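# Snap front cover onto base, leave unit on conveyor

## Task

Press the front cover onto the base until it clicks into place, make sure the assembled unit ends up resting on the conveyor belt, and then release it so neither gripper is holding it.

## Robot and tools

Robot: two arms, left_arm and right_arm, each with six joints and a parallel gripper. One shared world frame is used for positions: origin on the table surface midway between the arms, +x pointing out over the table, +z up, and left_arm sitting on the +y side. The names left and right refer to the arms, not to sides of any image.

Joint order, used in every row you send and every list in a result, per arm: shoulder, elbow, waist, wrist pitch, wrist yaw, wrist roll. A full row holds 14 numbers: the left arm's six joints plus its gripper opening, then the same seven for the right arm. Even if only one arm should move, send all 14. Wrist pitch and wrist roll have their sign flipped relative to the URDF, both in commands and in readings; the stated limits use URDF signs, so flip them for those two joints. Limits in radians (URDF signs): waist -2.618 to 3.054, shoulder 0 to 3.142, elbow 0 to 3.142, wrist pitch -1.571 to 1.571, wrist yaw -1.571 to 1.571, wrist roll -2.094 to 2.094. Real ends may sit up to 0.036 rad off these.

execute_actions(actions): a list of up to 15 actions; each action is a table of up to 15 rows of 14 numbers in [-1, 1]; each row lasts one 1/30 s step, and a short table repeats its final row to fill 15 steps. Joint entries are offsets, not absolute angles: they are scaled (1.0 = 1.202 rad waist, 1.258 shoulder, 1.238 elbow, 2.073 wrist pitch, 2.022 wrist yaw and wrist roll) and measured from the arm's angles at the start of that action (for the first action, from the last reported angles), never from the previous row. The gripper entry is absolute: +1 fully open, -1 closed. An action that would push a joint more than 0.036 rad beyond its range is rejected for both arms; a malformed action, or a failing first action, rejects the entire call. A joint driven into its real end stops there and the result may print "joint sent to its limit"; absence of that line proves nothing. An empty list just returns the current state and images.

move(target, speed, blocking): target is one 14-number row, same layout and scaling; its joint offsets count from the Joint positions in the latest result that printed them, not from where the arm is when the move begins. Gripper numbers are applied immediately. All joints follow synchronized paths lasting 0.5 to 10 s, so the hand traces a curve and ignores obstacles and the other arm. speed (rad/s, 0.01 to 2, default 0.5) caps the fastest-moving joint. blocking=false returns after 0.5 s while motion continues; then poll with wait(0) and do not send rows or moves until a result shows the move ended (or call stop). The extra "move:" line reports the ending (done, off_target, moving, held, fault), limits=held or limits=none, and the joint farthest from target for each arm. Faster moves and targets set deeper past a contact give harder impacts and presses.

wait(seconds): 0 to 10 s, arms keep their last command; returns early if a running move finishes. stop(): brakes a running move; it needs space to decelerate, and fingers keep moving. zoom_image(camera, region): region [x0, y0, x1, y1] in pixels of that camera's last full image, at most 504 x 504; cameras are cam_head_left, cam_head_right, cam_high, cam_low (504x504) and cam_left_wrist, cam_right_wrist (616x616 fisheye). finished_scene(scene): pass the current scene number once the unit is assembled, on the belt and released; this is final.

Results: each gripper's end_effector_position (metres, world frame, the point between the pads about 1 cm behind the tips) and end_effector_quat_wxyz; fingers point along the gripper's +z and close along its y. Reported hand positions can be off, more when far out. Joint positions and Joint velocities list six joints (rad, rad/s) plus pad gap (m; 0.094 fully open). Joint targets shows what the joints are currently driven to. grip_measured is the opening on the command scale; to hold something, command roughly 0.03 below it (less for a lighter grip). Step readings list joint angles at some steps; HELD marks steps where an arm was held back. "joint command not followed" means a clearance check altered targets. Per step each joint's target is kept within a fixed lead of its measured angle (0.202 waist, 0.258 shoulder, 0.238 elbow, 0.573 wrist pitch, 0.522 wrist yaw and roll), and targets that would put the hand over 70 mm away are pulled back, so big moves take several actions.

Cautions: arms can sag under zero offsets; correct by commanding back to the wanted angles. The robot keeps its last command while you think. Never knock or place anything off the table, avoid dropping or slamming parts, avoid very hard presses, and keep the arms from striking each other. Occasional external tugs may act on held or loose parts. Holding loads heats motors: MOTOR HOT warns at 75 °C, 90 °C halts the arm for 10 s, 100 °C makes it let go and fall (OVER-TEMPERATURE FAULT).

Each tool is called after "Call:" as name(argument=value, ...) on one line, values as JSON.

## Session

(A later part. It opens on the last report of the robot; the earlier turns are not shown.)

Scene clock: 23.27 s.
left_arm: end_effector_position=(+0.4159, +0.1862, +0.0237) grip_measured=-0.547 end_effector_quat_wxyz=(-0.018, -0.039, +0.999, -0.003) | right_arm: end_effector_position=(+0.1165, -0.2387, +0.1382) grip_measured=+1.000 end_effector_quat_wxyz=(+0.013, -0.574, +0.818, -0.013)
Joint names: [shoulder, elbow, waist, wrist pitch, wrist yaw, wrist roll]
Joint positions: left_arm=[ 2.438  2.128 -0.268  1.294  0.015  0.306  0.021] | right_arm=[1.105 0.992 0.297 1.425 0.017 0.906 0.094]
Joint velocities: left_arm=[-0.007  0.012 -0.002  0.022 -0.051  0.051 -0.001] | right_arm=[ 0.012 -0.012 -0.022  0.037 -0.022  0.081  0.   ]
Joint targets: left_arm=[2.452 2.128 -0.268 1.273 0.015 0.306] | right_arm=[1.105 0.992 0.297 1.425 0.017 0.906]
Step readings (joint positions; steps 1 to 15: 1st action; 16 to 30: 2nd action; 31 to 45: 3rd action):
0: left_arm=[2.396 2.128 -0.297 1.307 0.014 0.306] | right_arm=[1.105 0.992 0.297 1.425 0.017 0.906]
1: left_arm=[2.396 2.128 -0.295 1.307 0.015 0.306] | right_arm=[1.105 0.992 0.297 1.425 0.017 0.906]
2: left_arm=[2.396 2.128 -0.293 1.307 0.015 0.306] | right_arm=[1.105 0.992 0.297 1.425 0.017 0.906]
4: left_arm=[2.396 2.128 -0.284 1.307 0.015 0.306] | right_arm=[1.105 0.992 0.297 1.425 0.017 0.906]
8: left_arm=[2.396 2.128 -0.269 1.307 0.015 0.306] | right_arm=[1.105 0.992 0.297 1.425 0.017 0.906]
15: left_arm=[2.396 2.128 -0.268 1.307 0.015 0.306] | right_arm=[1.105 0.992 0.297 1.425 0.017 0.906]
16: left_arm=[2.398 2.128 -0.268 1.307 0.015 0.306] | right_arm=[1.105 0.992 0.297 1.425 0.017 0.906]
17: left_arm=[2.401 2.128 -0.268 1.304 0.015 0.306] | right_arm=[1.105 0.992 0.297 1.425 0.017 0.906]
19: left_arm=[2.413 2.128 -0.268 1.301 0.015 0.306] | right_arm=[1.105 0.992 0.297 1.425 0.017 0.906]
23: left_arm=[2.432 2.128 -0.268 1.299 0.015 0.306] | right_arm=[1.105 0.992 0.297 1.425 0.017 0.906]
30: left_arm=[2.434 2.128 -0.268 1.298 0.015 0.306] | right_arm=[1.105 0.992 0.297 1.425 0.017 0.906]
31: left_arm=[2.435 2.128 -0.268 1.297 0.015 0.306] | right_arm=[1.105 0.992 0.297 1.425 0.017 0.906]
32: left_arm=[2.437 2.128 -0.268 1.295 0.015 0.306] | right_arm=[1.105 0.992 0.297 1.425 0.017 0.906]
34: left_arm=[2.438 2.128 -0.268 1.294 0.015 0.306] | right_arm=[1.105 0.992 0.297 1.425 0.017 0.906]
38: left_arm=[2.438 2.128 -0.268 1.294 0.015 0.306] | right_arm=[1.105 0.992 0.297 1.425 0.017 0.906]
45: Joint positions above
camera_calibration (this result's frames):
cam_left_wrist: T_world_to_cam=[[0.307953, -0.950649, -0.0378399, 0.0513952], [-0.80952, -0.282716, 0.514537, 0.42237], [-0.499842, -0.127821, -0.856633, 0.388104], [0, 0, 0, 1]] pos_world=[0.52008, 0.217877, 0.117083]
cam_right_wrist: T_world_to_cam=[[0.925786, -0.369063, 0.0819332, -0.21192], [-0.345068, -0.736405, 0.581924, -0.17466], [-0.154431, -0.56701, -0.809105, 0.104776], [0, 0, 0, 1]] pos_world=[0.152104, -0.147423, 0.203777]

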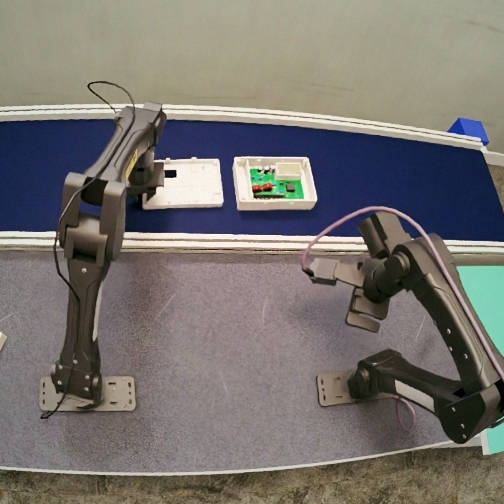

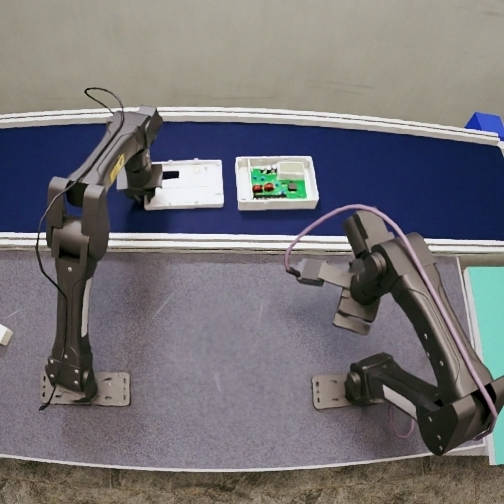

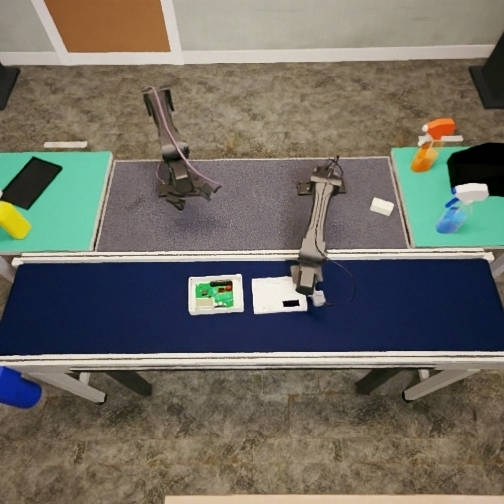

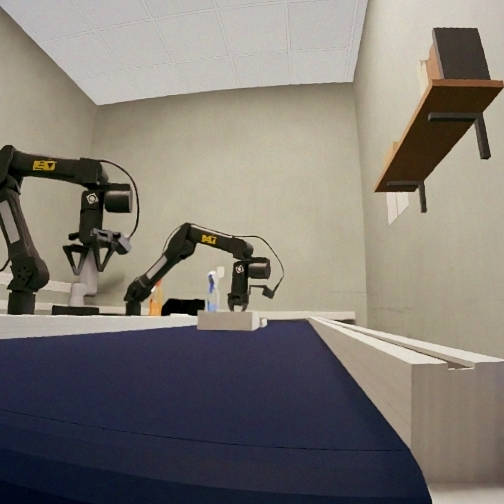

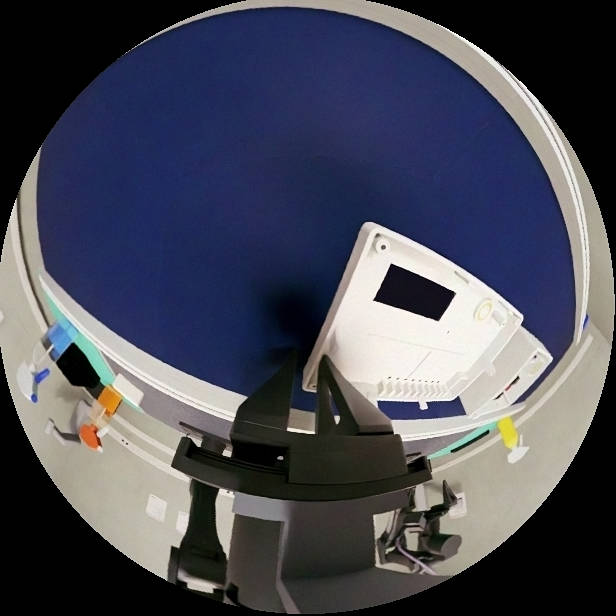

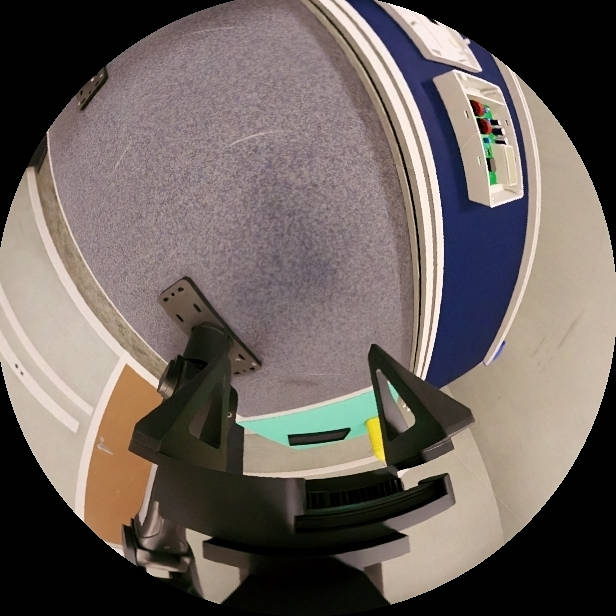

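Call:
execute_actions(actions=[[[0,0,0,0,0,0,-1,0,0,0,0,0,0,1]],[[0,0,0,0,0,0,-1,0,0,0,0,0,0,1]]])

Call:
move(target=[-0.44,-0.2,0,0.124,0,0,-1,0,0,-0.2,-0.64,0,-0.62,0], speed=0.7)

Call:
move(target=[0,0,-0.21,0,0,0.462,-1,0.44,-0.428,0.55,-0.64,0,-0.61,0], speed=0.7)

Scene clock: 39.20 s.
left_arm: end_effector_position=(+0.4154, +0.1846, +0.0237) grip_measured=-0.952 end_effector_quat_wxyz=(-0.019, -0.038, +0.999, -0.007) | right_arm: end_effector_position=(+0.1165, -0.2387, +0.1382) grip_measured=+1.000 end_effector_quat_wxyz=(+0.013, -0.574, +0.818, -0.013)
Joint names: [shoulder, elbow, waist, wrist pitch, wrist yaw, wrist roll]
Joint positions: left_arm=[ 2.438  2.128 -0.268  1.295  0.024  0.305  0.002] | right_arm=[1.105 0.992 0.297 1.425 0.017 0.906 0.094]
Joint velocities: left_arm=[-0.002  0.007 -0.012  0.095  0.007 -0.037 -0.001] | right_arm=[-0.002 -0.007  0.012 -0.007  0.007  0.007  0.   ]
Joint targets: left_arm=[2.438 2.128 -0.268 1.295 0.024 0.305] | right_arm=[1.105 0.992 0.297 1.425 0.017 0.906]
Step readings (joint positions; steps 1 to 15: 1st action; 16 to 30: 2nd action):
0: left_arm=[2.438 2.128 -0.268 1.294 0.015 0.306] | right_arm=[1.105 0.992 0.297 1.425 0.017 0.906]
1: left_arm=[2.438 2.128 -0.268 1.294 0.018 0.306] | right_arm=[1.105 0.992 0.297 1.425 0.017 0.906]
2: left_arm=[2.438 2.128 -0.268 1.294 0.021 0.306] | right_arm=[1.105 0.992 0.297 1.425 0.017 0.906]
4: left_arm=[2.438 2.128 -0.268 1.295 0.024 0.305] | right_arm=[1.105 0.992 0.297 1.425 0.017 0.906]
8: left_arm=[2.438 2.128 -0.268 1.295 0.024 0.305] | right_arm=[1.105 0.992 0.297 1.425 0.017 0.906]
15: left_arm=[2.438 2.128 -0.268 1.295 0.024 0.305] | right_arm=[1.105 0.992 0.297 1.425 0.017 0.906]
16: left_arm=[2.438 2.128 -0.268 1.295 0.024 0.305] | right_arm=[1.105 0.992 0.297 1.425 0.017 0.906]
17: left_arm=[2.438 2.128 -0.268 1.295 0.024 0.305] | right_arm=[1.105 0.992 0.297 1.425 0.017 0.906]
19: left_arm=[2.438 2.128 -0.268 1.295 0.024 0.305] | right_arm=[1.105 0.992 0.297 1.425 0.017 0.906]
23: left_arm=[2.438 2.128 -0.268 1.295 0.024 0.305] | right_arm=[1.105 0.992 0.297 1.425 0.017 0.906]
30: Joint positions above
camera_calibration (this result's frames):
cam_left_wrist: T_world_to_cam=[[0.307414, -0.951076, -0.030838, 0.0501495], [-0.808485, -0.278142, 0.518642, 0.420145], [-0.501845, -0.134506, -0.854435, 0.389704], [0, 0, 0, 1]] pos_world=[0.519836, 0.216973, 0.116619]
cam_right_wrist: T_world_to_cam=[[0.925786, -0.369063, 0.0819332, -0.21192], [-0.345068, -0.736405, 0.581924, -0.17466], [-0.154431, -0.56701, -0.809105, 0.104776], [0, 0, 0, 1]] pos_world=[0.152104, -0.147423, 0.203777]

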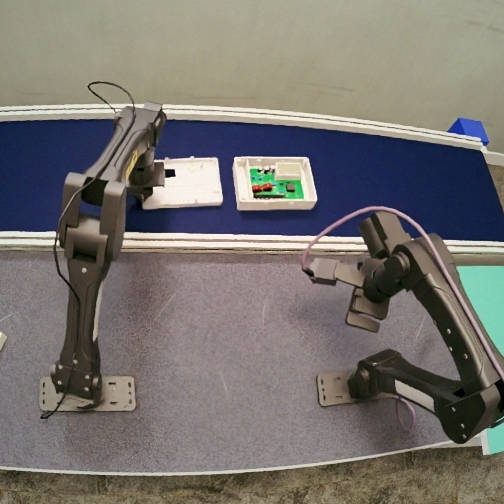

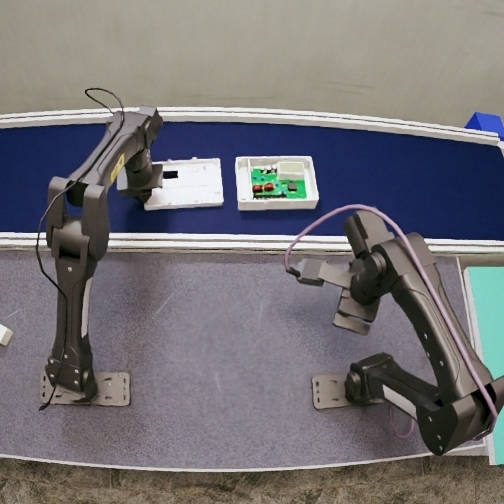

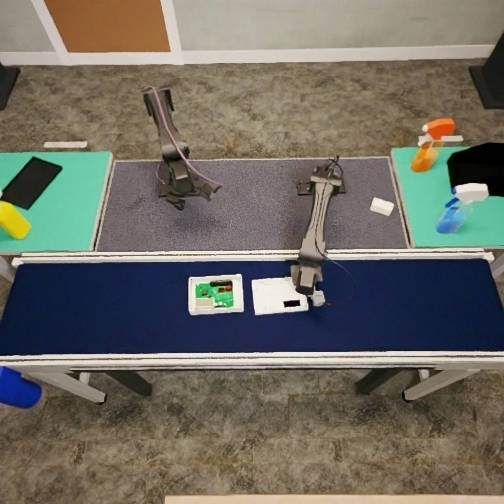

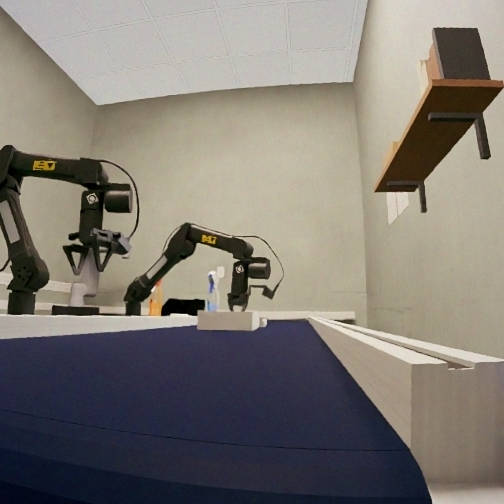

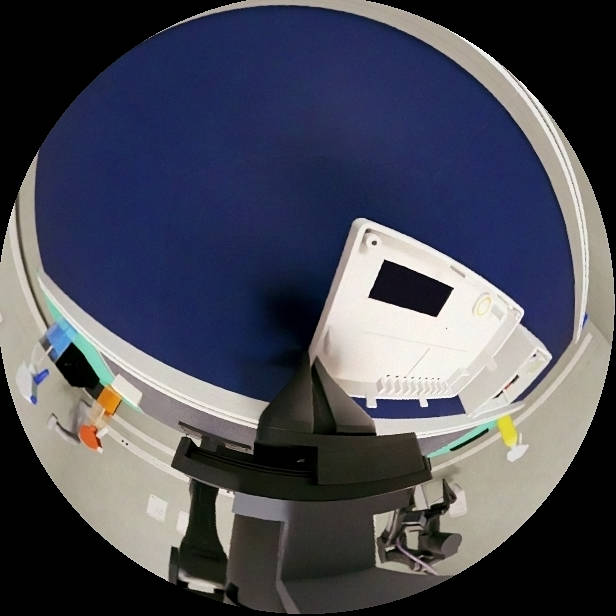

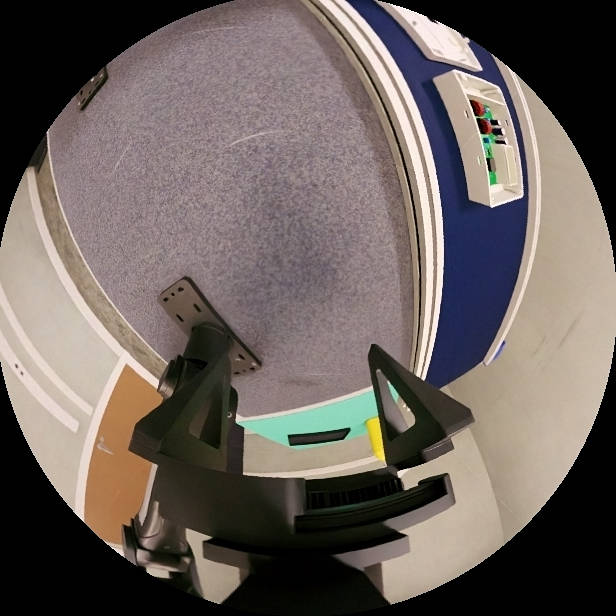

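Scene clock: 41.97 s.
left_arm: end_effector_position=(+0.3072, +0.2097, +0.1739) grip_measured=-0.952 end_effector_quat_wxyz=(-0.004, -0.038, +0.999, -0.011) | right_arm: end_effector_position=(+0.3574, -0.2549, +0.3335) grip_measured=+0.003 end_effector_quat_wxyz=(+0.615, +0.104, +0.772, +0.126)
Joint names: [shoulder, elbow, waist, wrist pitch, wrist yaw, wrist roll]
Joint positions: left_arm=[ 1.909  1.887 -0.268  1.55   0.024  0.305  0.002] | right_arm=[ 1.105  0.992  0.065  0.101  0.017 -0.34   0.047]
Joint velocities: left_arm=[ 0.012 -0.007 -0.012 -0.007 -0.022 -0.022 -0.001] | right_arm=[-0.002 -0.007  0.002  0.022 -0.051 -0.066 -0.001]
Joint targets: left_arm=[1.884 1.881 -0.268 1.552 0.024 0.305] | right_arm=[1.105 0.992 0.057 0.098 0.017 -0.348]
move: off_target (left_arm); limits=none; left_arm: farthest joint: the shoulder, 0.025 radians from its target (0.553 radians at the start); right_arm: farthest joint: the waist, 0.009 radians from its target (0.241 radians at the start)
camera_calibration (this result's frames):
cam_left_wrist: T_world_to_cam=[[0.308118, -0.951245, -0.013994, 0.108821], [-0.824263, -0.274275, 0.495341, 0.26987], [-0.475029, -0.141089, -0.868586, 0.462681], [0, 0, 0, 1]] pos_world=[0.408701, 0.242813, 0.269723]
cam_right_wrist: T_world_to_cam=[[-0.0571519, -0.938147, -0.341487, -0.10943], [-0.754471, 0.264595, -0.600636, 0.578766], [0.65384, 0.223314, -0.722927, 0.174693], [0, 0, 0, 1]] pos_world=[0.316187, -0.294811, 0.436549]

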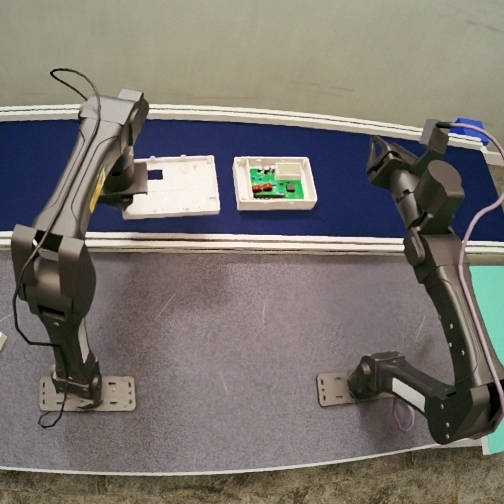

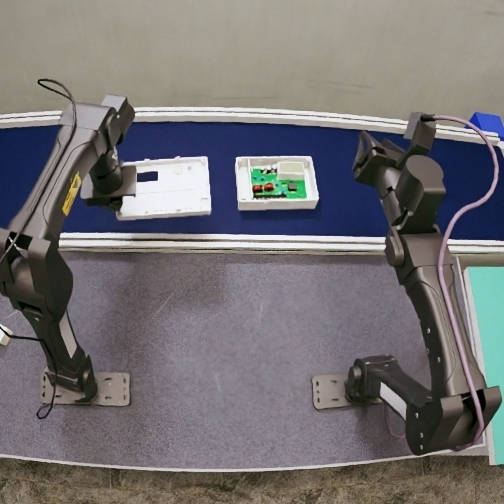

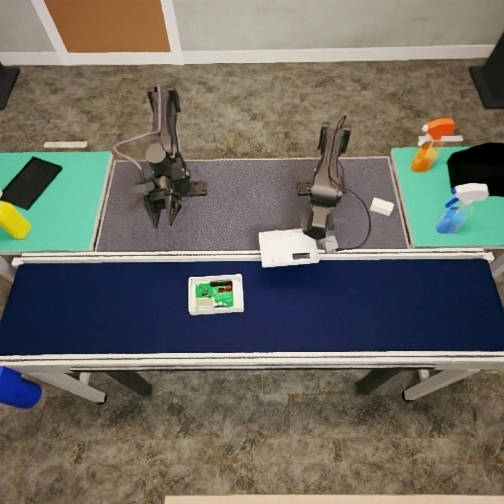

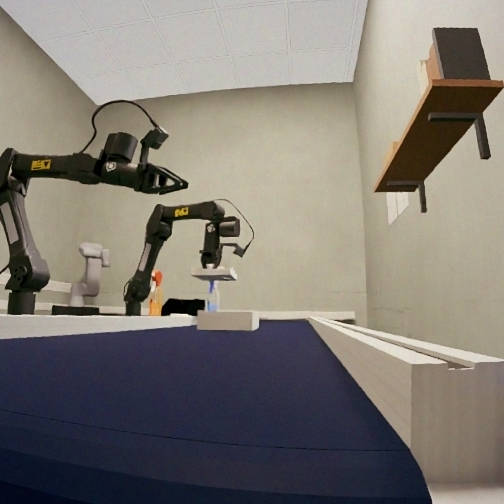

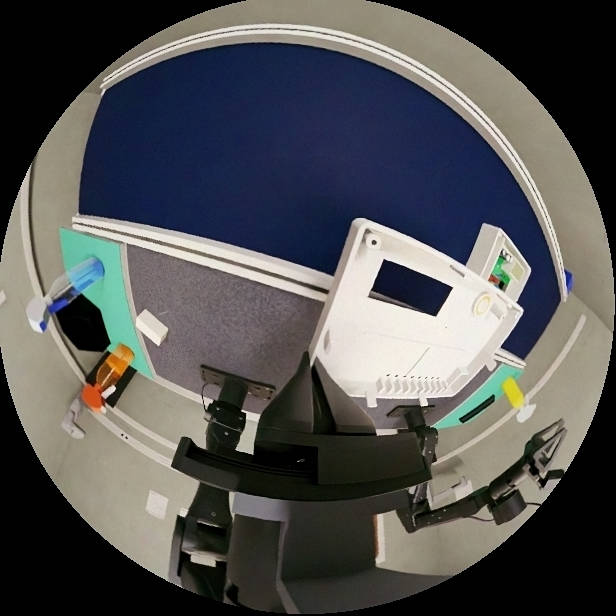

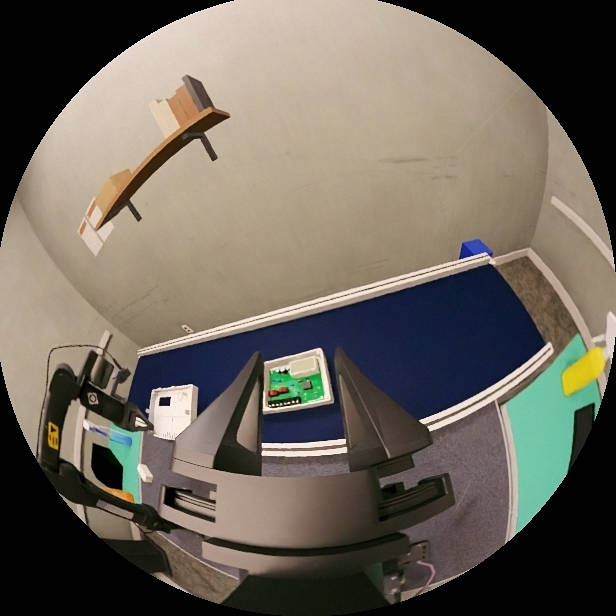

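Scene clock: 44.73 s.
left_arm: end_effector_position=(+0.2766, +0.1285, +0.1739) grip_measured=-0.952 end_effector_quat_wxyz=(-0.010, -0.371, +0.929, -0.008) | right_arm: end_effector_position=(+0.2892, +0.0075, +0.1905) grip_measured=+0.003 end_effector_quat_wxyz=(+0.296, +0.285, +0.629, +0.660)
Joint names: [shoulder, elbow, waist, wrist pitch, wrist yaw, wrist roll]
Joint positions: left_arm=[ 1.909  1.887 -0.514  1.55   0.024  1.234  0.002] | right_arm=[ 1.647  0.472  0.72  -1.222  0.017 -1.573  0.047]
Joint velocities: left_arm=[ 0.007 -0.002  0.007  0.007 -0.051 -0.066  0.   ] | right_arm=[-0.017 -0.002  0.012 -0.007 -0.007  0.051 -0.   ]
Joint targets: left_arm=[1.909 1.887 -0.521 1.550 0.024 1.239] | right_arm=[1.658 0.462 0.726 -1.225 0.017 -1.574]
move: done; limits=none; left_arm: farthest joint: the waist, 0.006 radians from its target (0.252 radians at the start); right_arm: farthest joint: the shoulder, 0.011 radians from its target (0.554 radians at the start)
camera_calibration (this result's frames):
cam_left_wrist: T_world_to_cam=[[0.838634, -0.543709, -0.0327675, -0.154791], [-0.455713, -0.733314, 0.504556, 0.177791], [-0.298361, -0.408205, -0.862757, 0.421117], [0, 0, 0, 1]] pos_world=[0.336479, 0.218117, 0.268544]
cam_right_wrist: T_world_to_cam=[[-0.0224763, 0.0269291, -0.999385, 0.192057], [-0.976831, 0.212214, 0.0276873, 0.316963], [0.212829, 0.976852, 0.0215354, 0.0373679], [0, 0, 0, 1]] pos_world=[0.305983, -0.108939, 0.182358]

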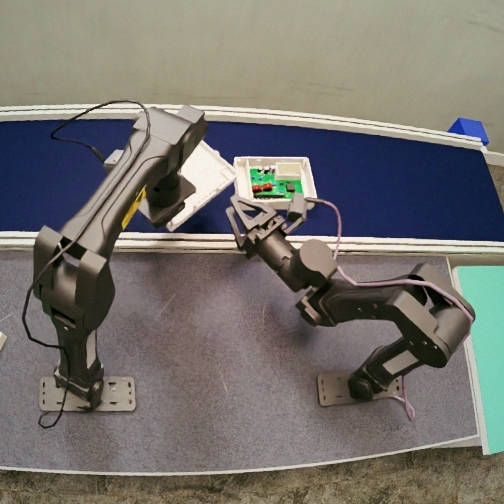

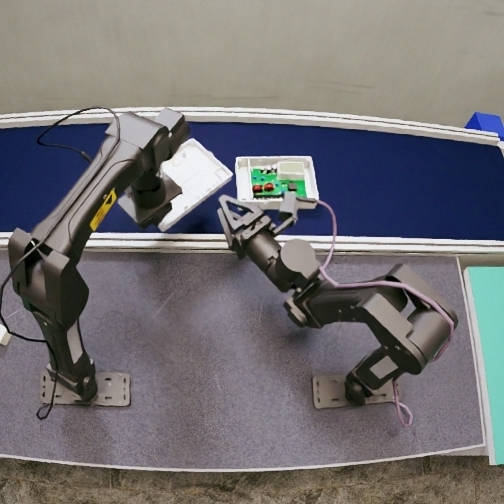

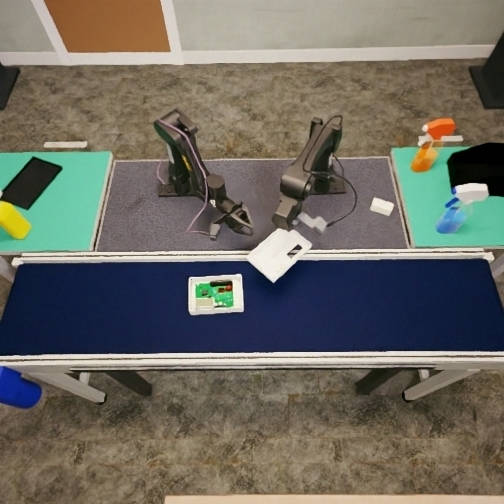

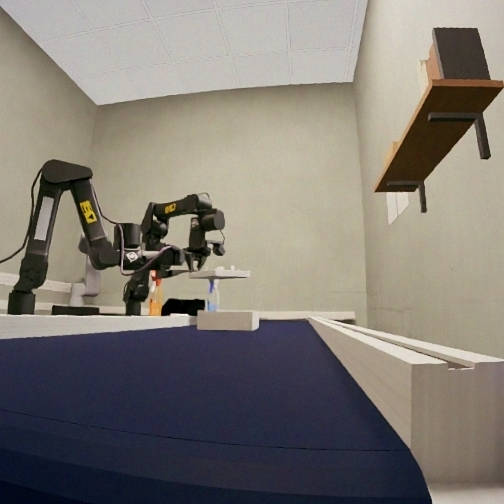

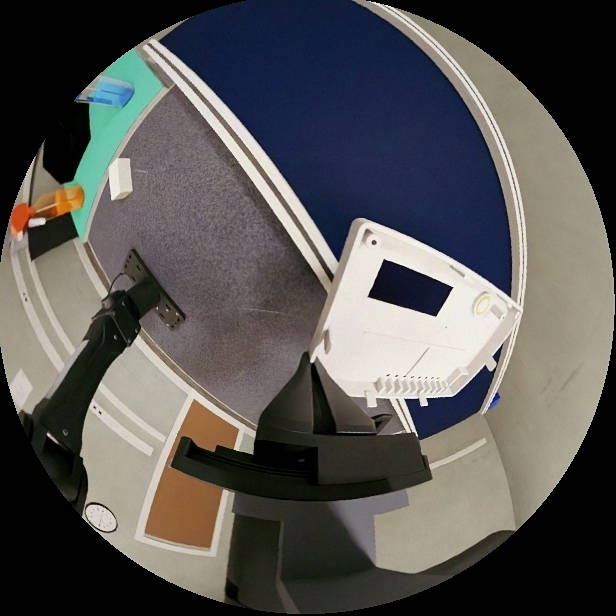

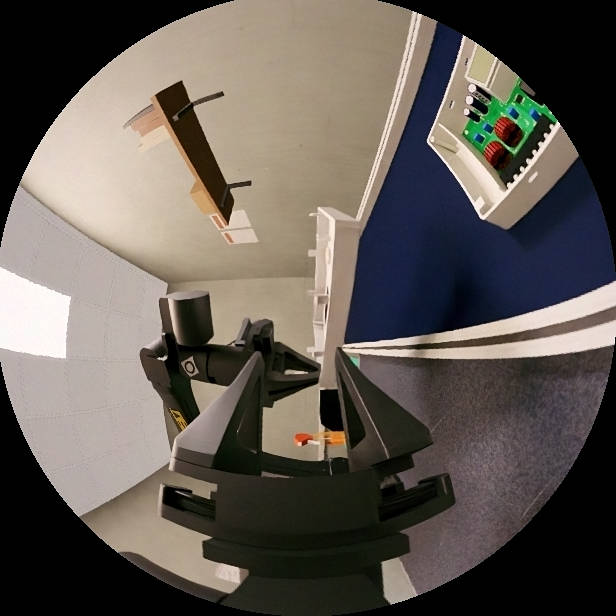

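Call:
move(target=[0,0,0,0,0,0,-1,0.12,0.06,0.015,-0.015,0,0,0], speed=0.3)

Scene clock: 51.03 s.
left_arm: end_effector_position=(+0.2766, +0.1285, +0.1739) grip_measured=-0.952 end_effector_quat_wxyz=(-0.010, -0.371, +0.929, -0.008) | right_arm: end_effector_position=(+0.3000, +0.0233, +0.1590) grip_measured=+0.003 end_effector_quat_wxyz=(+0.285, +0.290, +0.649, +0.643)
Joint names: [shoulder, elbow, waist, wrist pitch, wrist yaw, wrist roll]
Joint positions: left_arm=[ 1.909  1.887 -0.514  1.55   0.024  1.234  0.002] | right_arm=[ 1.786  0.526  0.729 -1.25   0.017 -1.574  0.047]
Joint velocities: left_arm=[-0.007 -0.002 -0.007  0.007  0.037 -0.051 -0.001] | right_arm=[-0.017  0.002  0.002  0.037 -0.037  0.051 -0.001]
Joint targets: left_arm=[1.909 1.887 -0.514 1.550 0.024 1.234] | right_arm=[1.799 0.547 0.738 -1.253 0.017 -1.573]
move: off_target (right_arm); limits=none; left_arm: farthest joint: the waist, 0.000 radians from its target (0.000 radians at the start); right_arm: farthest joint: the elbow, 0.021 radians from its target (0.074 radians at the start)
camera_calibration (this result's frames):
cam_left_wrist: T_world_to_cam=[[0.838841, -0.543389, -0.0327768, -0.154888], [-0.45543, -0.73349, 0.504556, 0.177735], [-0.298212, -0.408315, -0.862757, 0.42109], [0, 0, 0, 1]] pos_world=[0.336446, 0.218139, 0.268544]
cam_right_wrist: T_world_to_cam=[[-0.0650638, -0.0116799, -0.997813, 0.173798], [-0.976927, 0.204586, 0.0613071, 0.319893], [0.203422, 0.978779, -0.0247215, 0.0304802], [0, 0, 0, 1]] pos_world=[0.31762, -0.0932489, 0.15456]

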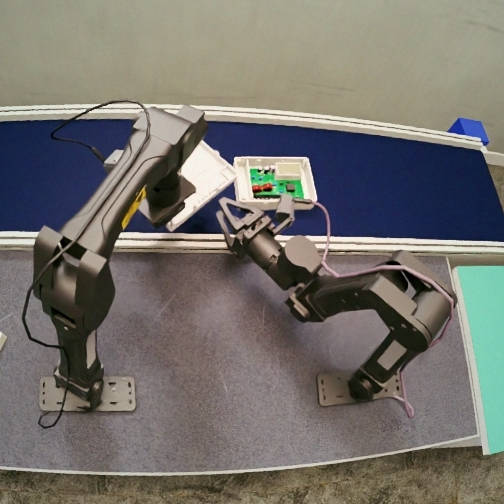

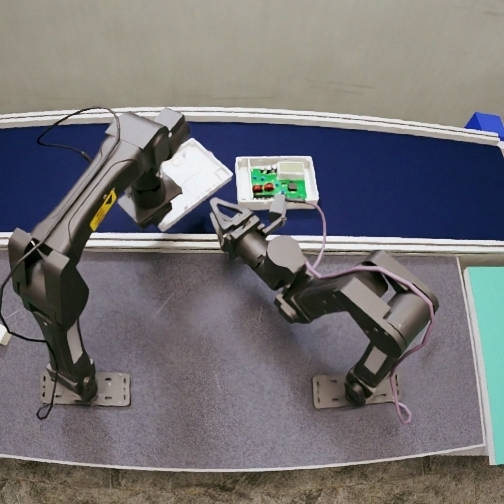

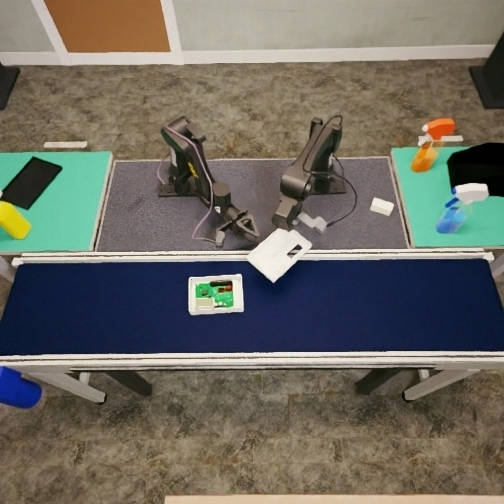

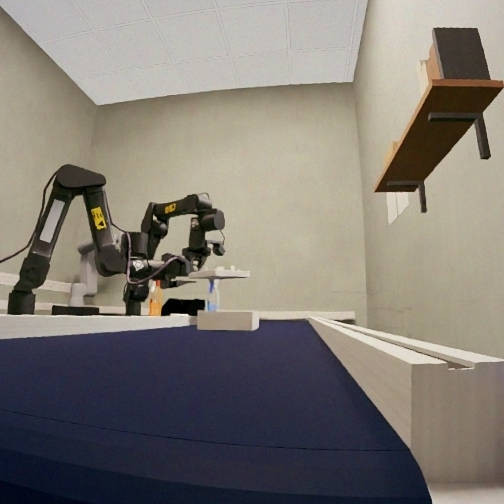

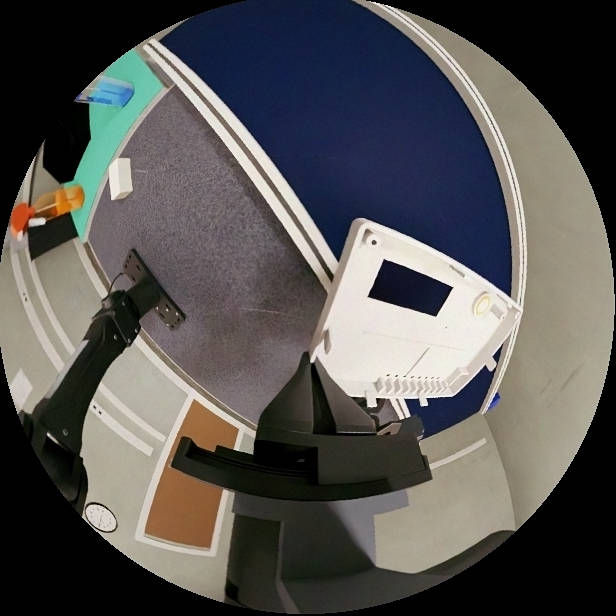

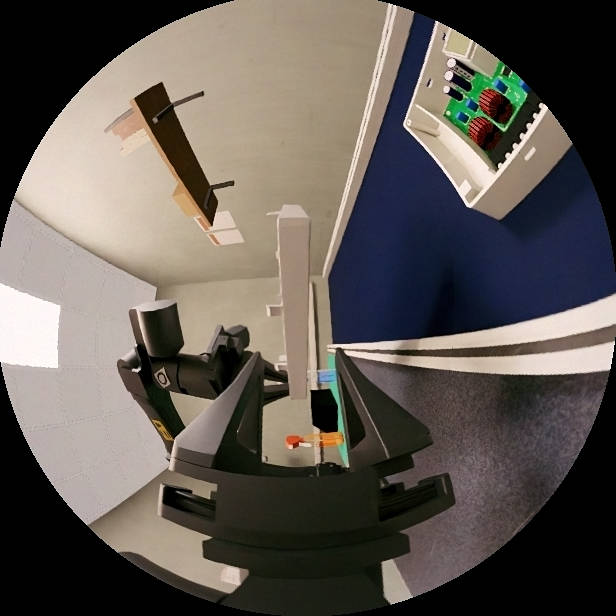

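Call:
move(target=[0,0,0,0,0,0,-1,0.06,0.1,0,0.018,0,0,-0.2], speed=0.2)

Call:
zoom_image(camera="cam_head_right", region=[150,130,260,240])

Scene clock: 57.13 s.
left_arm: end_effector_position=(+0.2766, +0.1285, +0.1739) grip_measured=-0.952 end_effector_quat_wxyz=(-0.010, -0.371, +0.929, -0.008) | right_arm: end_effector_position=(+0.3181, +0.0401, +0.1668) grip_measured=-0.197 end_effector_quat_wxyz=(+0.288, +0.287, +0.641, +0.650)
Joint names: [shoulder, elbow, waist, wrist pitch, wrist yaw, wrist roll]
Joint positions: left_arm=[ 1.909  1.887 -0.514  1.55   0.024  1.234  0.002] | right_arm=[ 1.846  0.63   0.729 -1.228  0.017 -1.575  0.038]
Joint velocities: left_arm=[-0.012  0.017  0.007 -0.007  0.007  0.007  0.001] | right_arm=[-0.012 -0.012 -0.002 -0.007  0.095 -0.022  0.001]
Joint targets: left_arm=[1.909 1.887 -0.514 1.550 0.024 1.234] | right_arm=[1.861 0.649 0.729 -1.213 0.017 -1.574]
move: done; limits=none; left_arm: farthest joint: the waist, 0.000 radians from its target (0.000 radians at the start); right_arm: farthest joint: the elbow, 0.020 radians from its target (0.124 radians at the start)
camera_calibration (this result's frames):
cam_left_wrist: T_world_to_cam=[[0.838841, -0.543389, -0.0327768, -0.154888], [-0.45543, -0.73349, 0.504556, 0.177735], [-0.298212, -0.408315, -0.862757, 0.42109], [0, 0, 0, 1]] pos_world=[0.336446, 0.218139, 0.268544]
cam_right_wrist: T_world_to_cam=[[-0.0488772, 0.00391912, -0.998797, 0.177277], [-0.977818, 0.203726, 0.04865, 0.336078], [0.203672, 0.97902, -0.00612538, 0.00729948], [0, 0, 0, 1]] pos_world=[0.335801, -0.076309, 0.160758]

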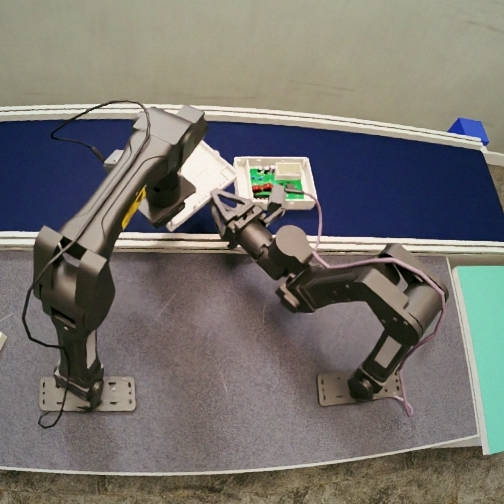

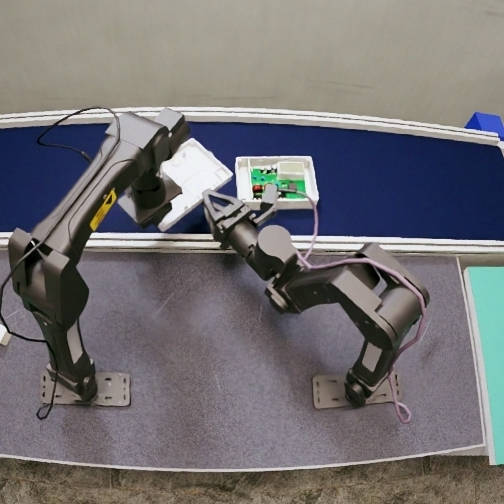

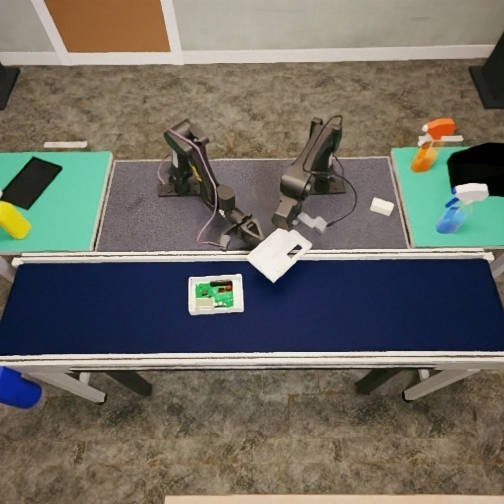

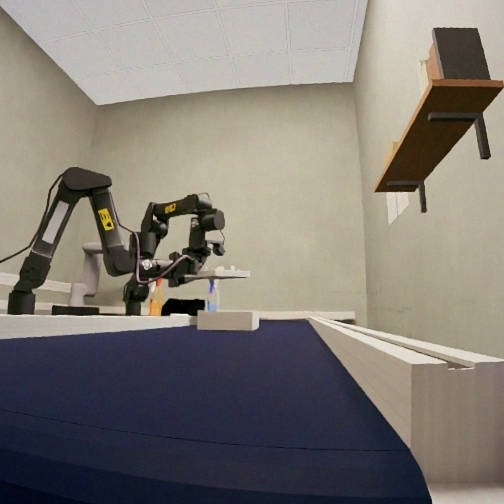

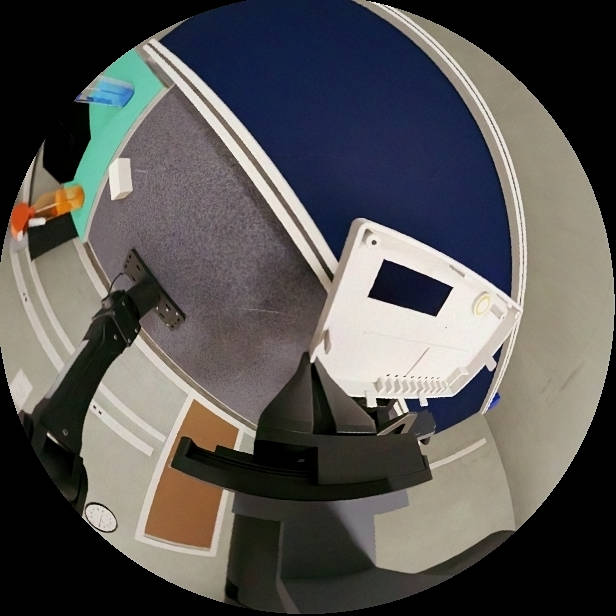

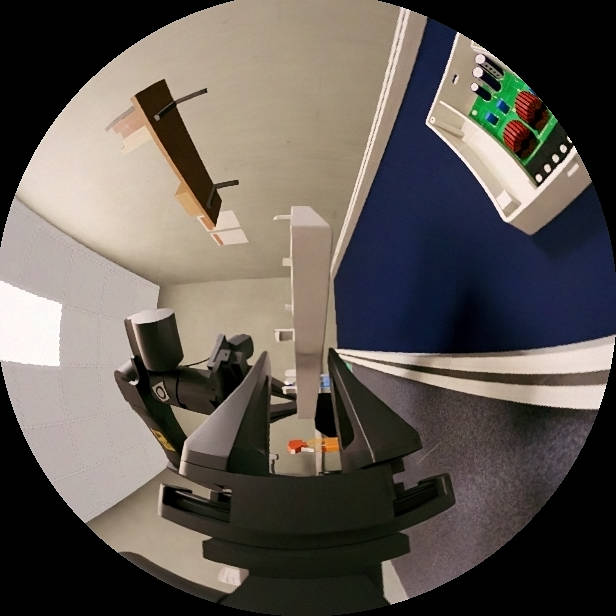

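Region (150, 130, 260, 240) of cam_head_right's 504x504 image, scaled by 4.582, with more detail than that image has.

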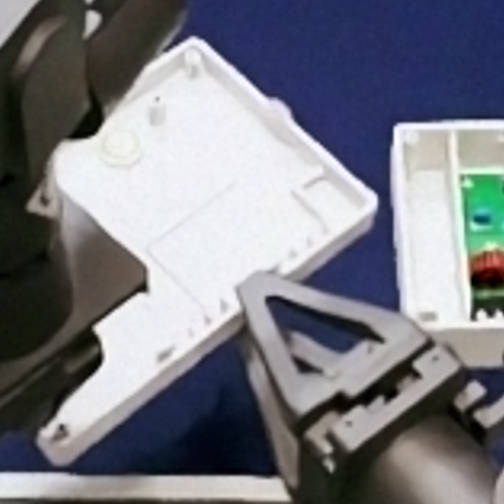

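Call:
move(target=[0,0,0,0,0,0,-1,0.05,0.058,0.04,0.015,0,0,-0.2], speed=0.2)

Call:
zoom_image(camera="cam_head_right", region=[150,130,260,240])

Scene clock: 62.47 s.
left_arm: end_effector_position=(+0.2766, +0.1285, +0.1739) grip_measured=-0.952 end_effector_quat_wxyz=(-0.010, -0.371, +0.929, -0.008) | right_arm: end_effector_position=(+0.3135, +0.0634, +0.1603) grip_measured=-0.197 end_effector_quat_wxyz=(+0.273, +0.276, +0.651, +0.652)
Joint names: [shoulder, elbow, waist, wrist pitch, wrist yaw, wrist roll]
Joint positions: left_arm=[ 1.909  1.887 -0.514  1.55   0.024  1.234  0.002] | right_arm=[ 1.894  0.681  0.77  -1.213  0.017 -1.575  0.038]
Joint velocities: left_arm=[-0.007  0.007  0.017  0.007 -0.007  0.066  0.   ] | right_arm=[-0.027  0.012 -0.007 -0.066 -0.007 -0.022 -0.001]
Joint targets: left_arm=[1.909 1.887 -0.514 1.550 0.024 1.234] | right_arm=[1.909 0.702 0.778 -1.197 0.017 -1.575]
move: off_target (right_arm); limits=none; left_arm: farthest joint: the waist, 0.000 radians from its target (0.000 radians at the start); right_arm: farthest joint: the elbow, 0.021 radians from its target (0.072 radians at the start)
camera_calibration (this result's frames):
cam_left_wrist: T_world_to_cam=[[0.838841, -0.543389, -0.0327768, -0.154888], [-0.45543, -0.73349, 0.504556, 0.177735], [-0.298212, -0.408315, -0.862757, 0.42109], [0, 0, 0, 1]] pos_world=[0.336446, 0.218139, 0.268544]
cam_right_wrist: T_world_to_cam=[[-0.0583692, -0.00647033, -0.998274, 0.174051], [-0.984824, 0.164093, 0.0565193, 0.330616], [0.163444, 0.986424, -0.0159501, -0.00092004], [0, 0, 0, 1]] pos_world=[0.335909, -0.052218, 0.15505]

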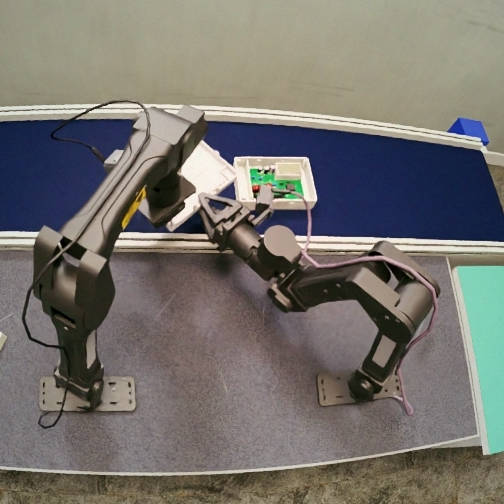

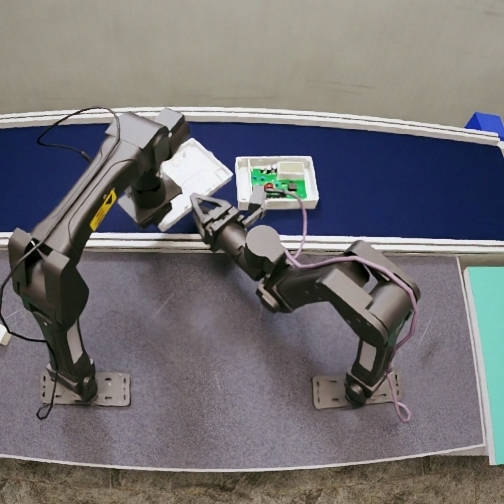

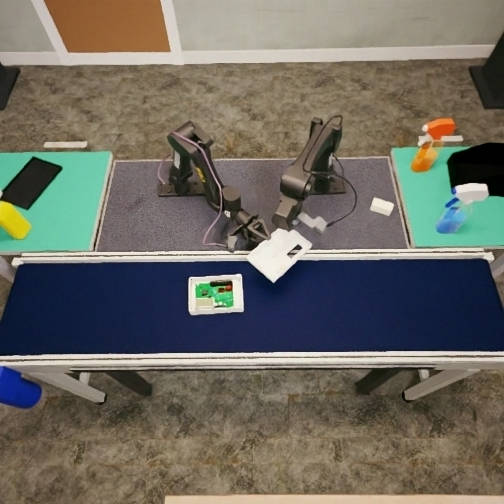

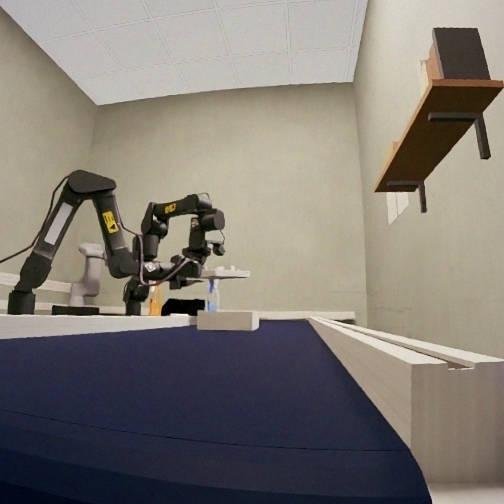

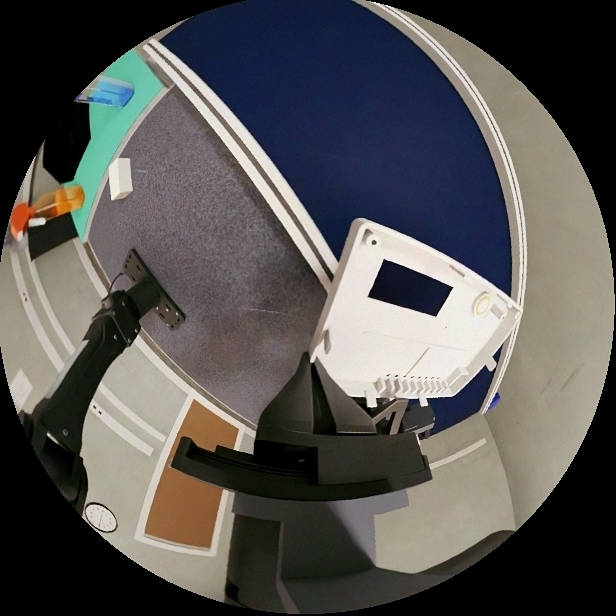

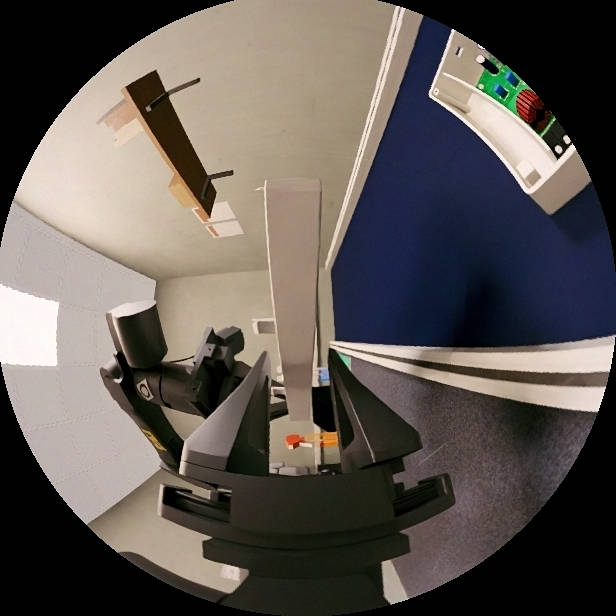

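Region (150, 130, 260, 240) of cam_head_right's 504x504 image, scaled by 4.582, with more detail than that image has.

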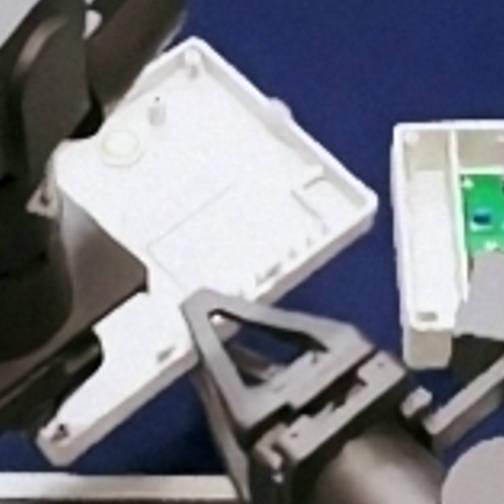

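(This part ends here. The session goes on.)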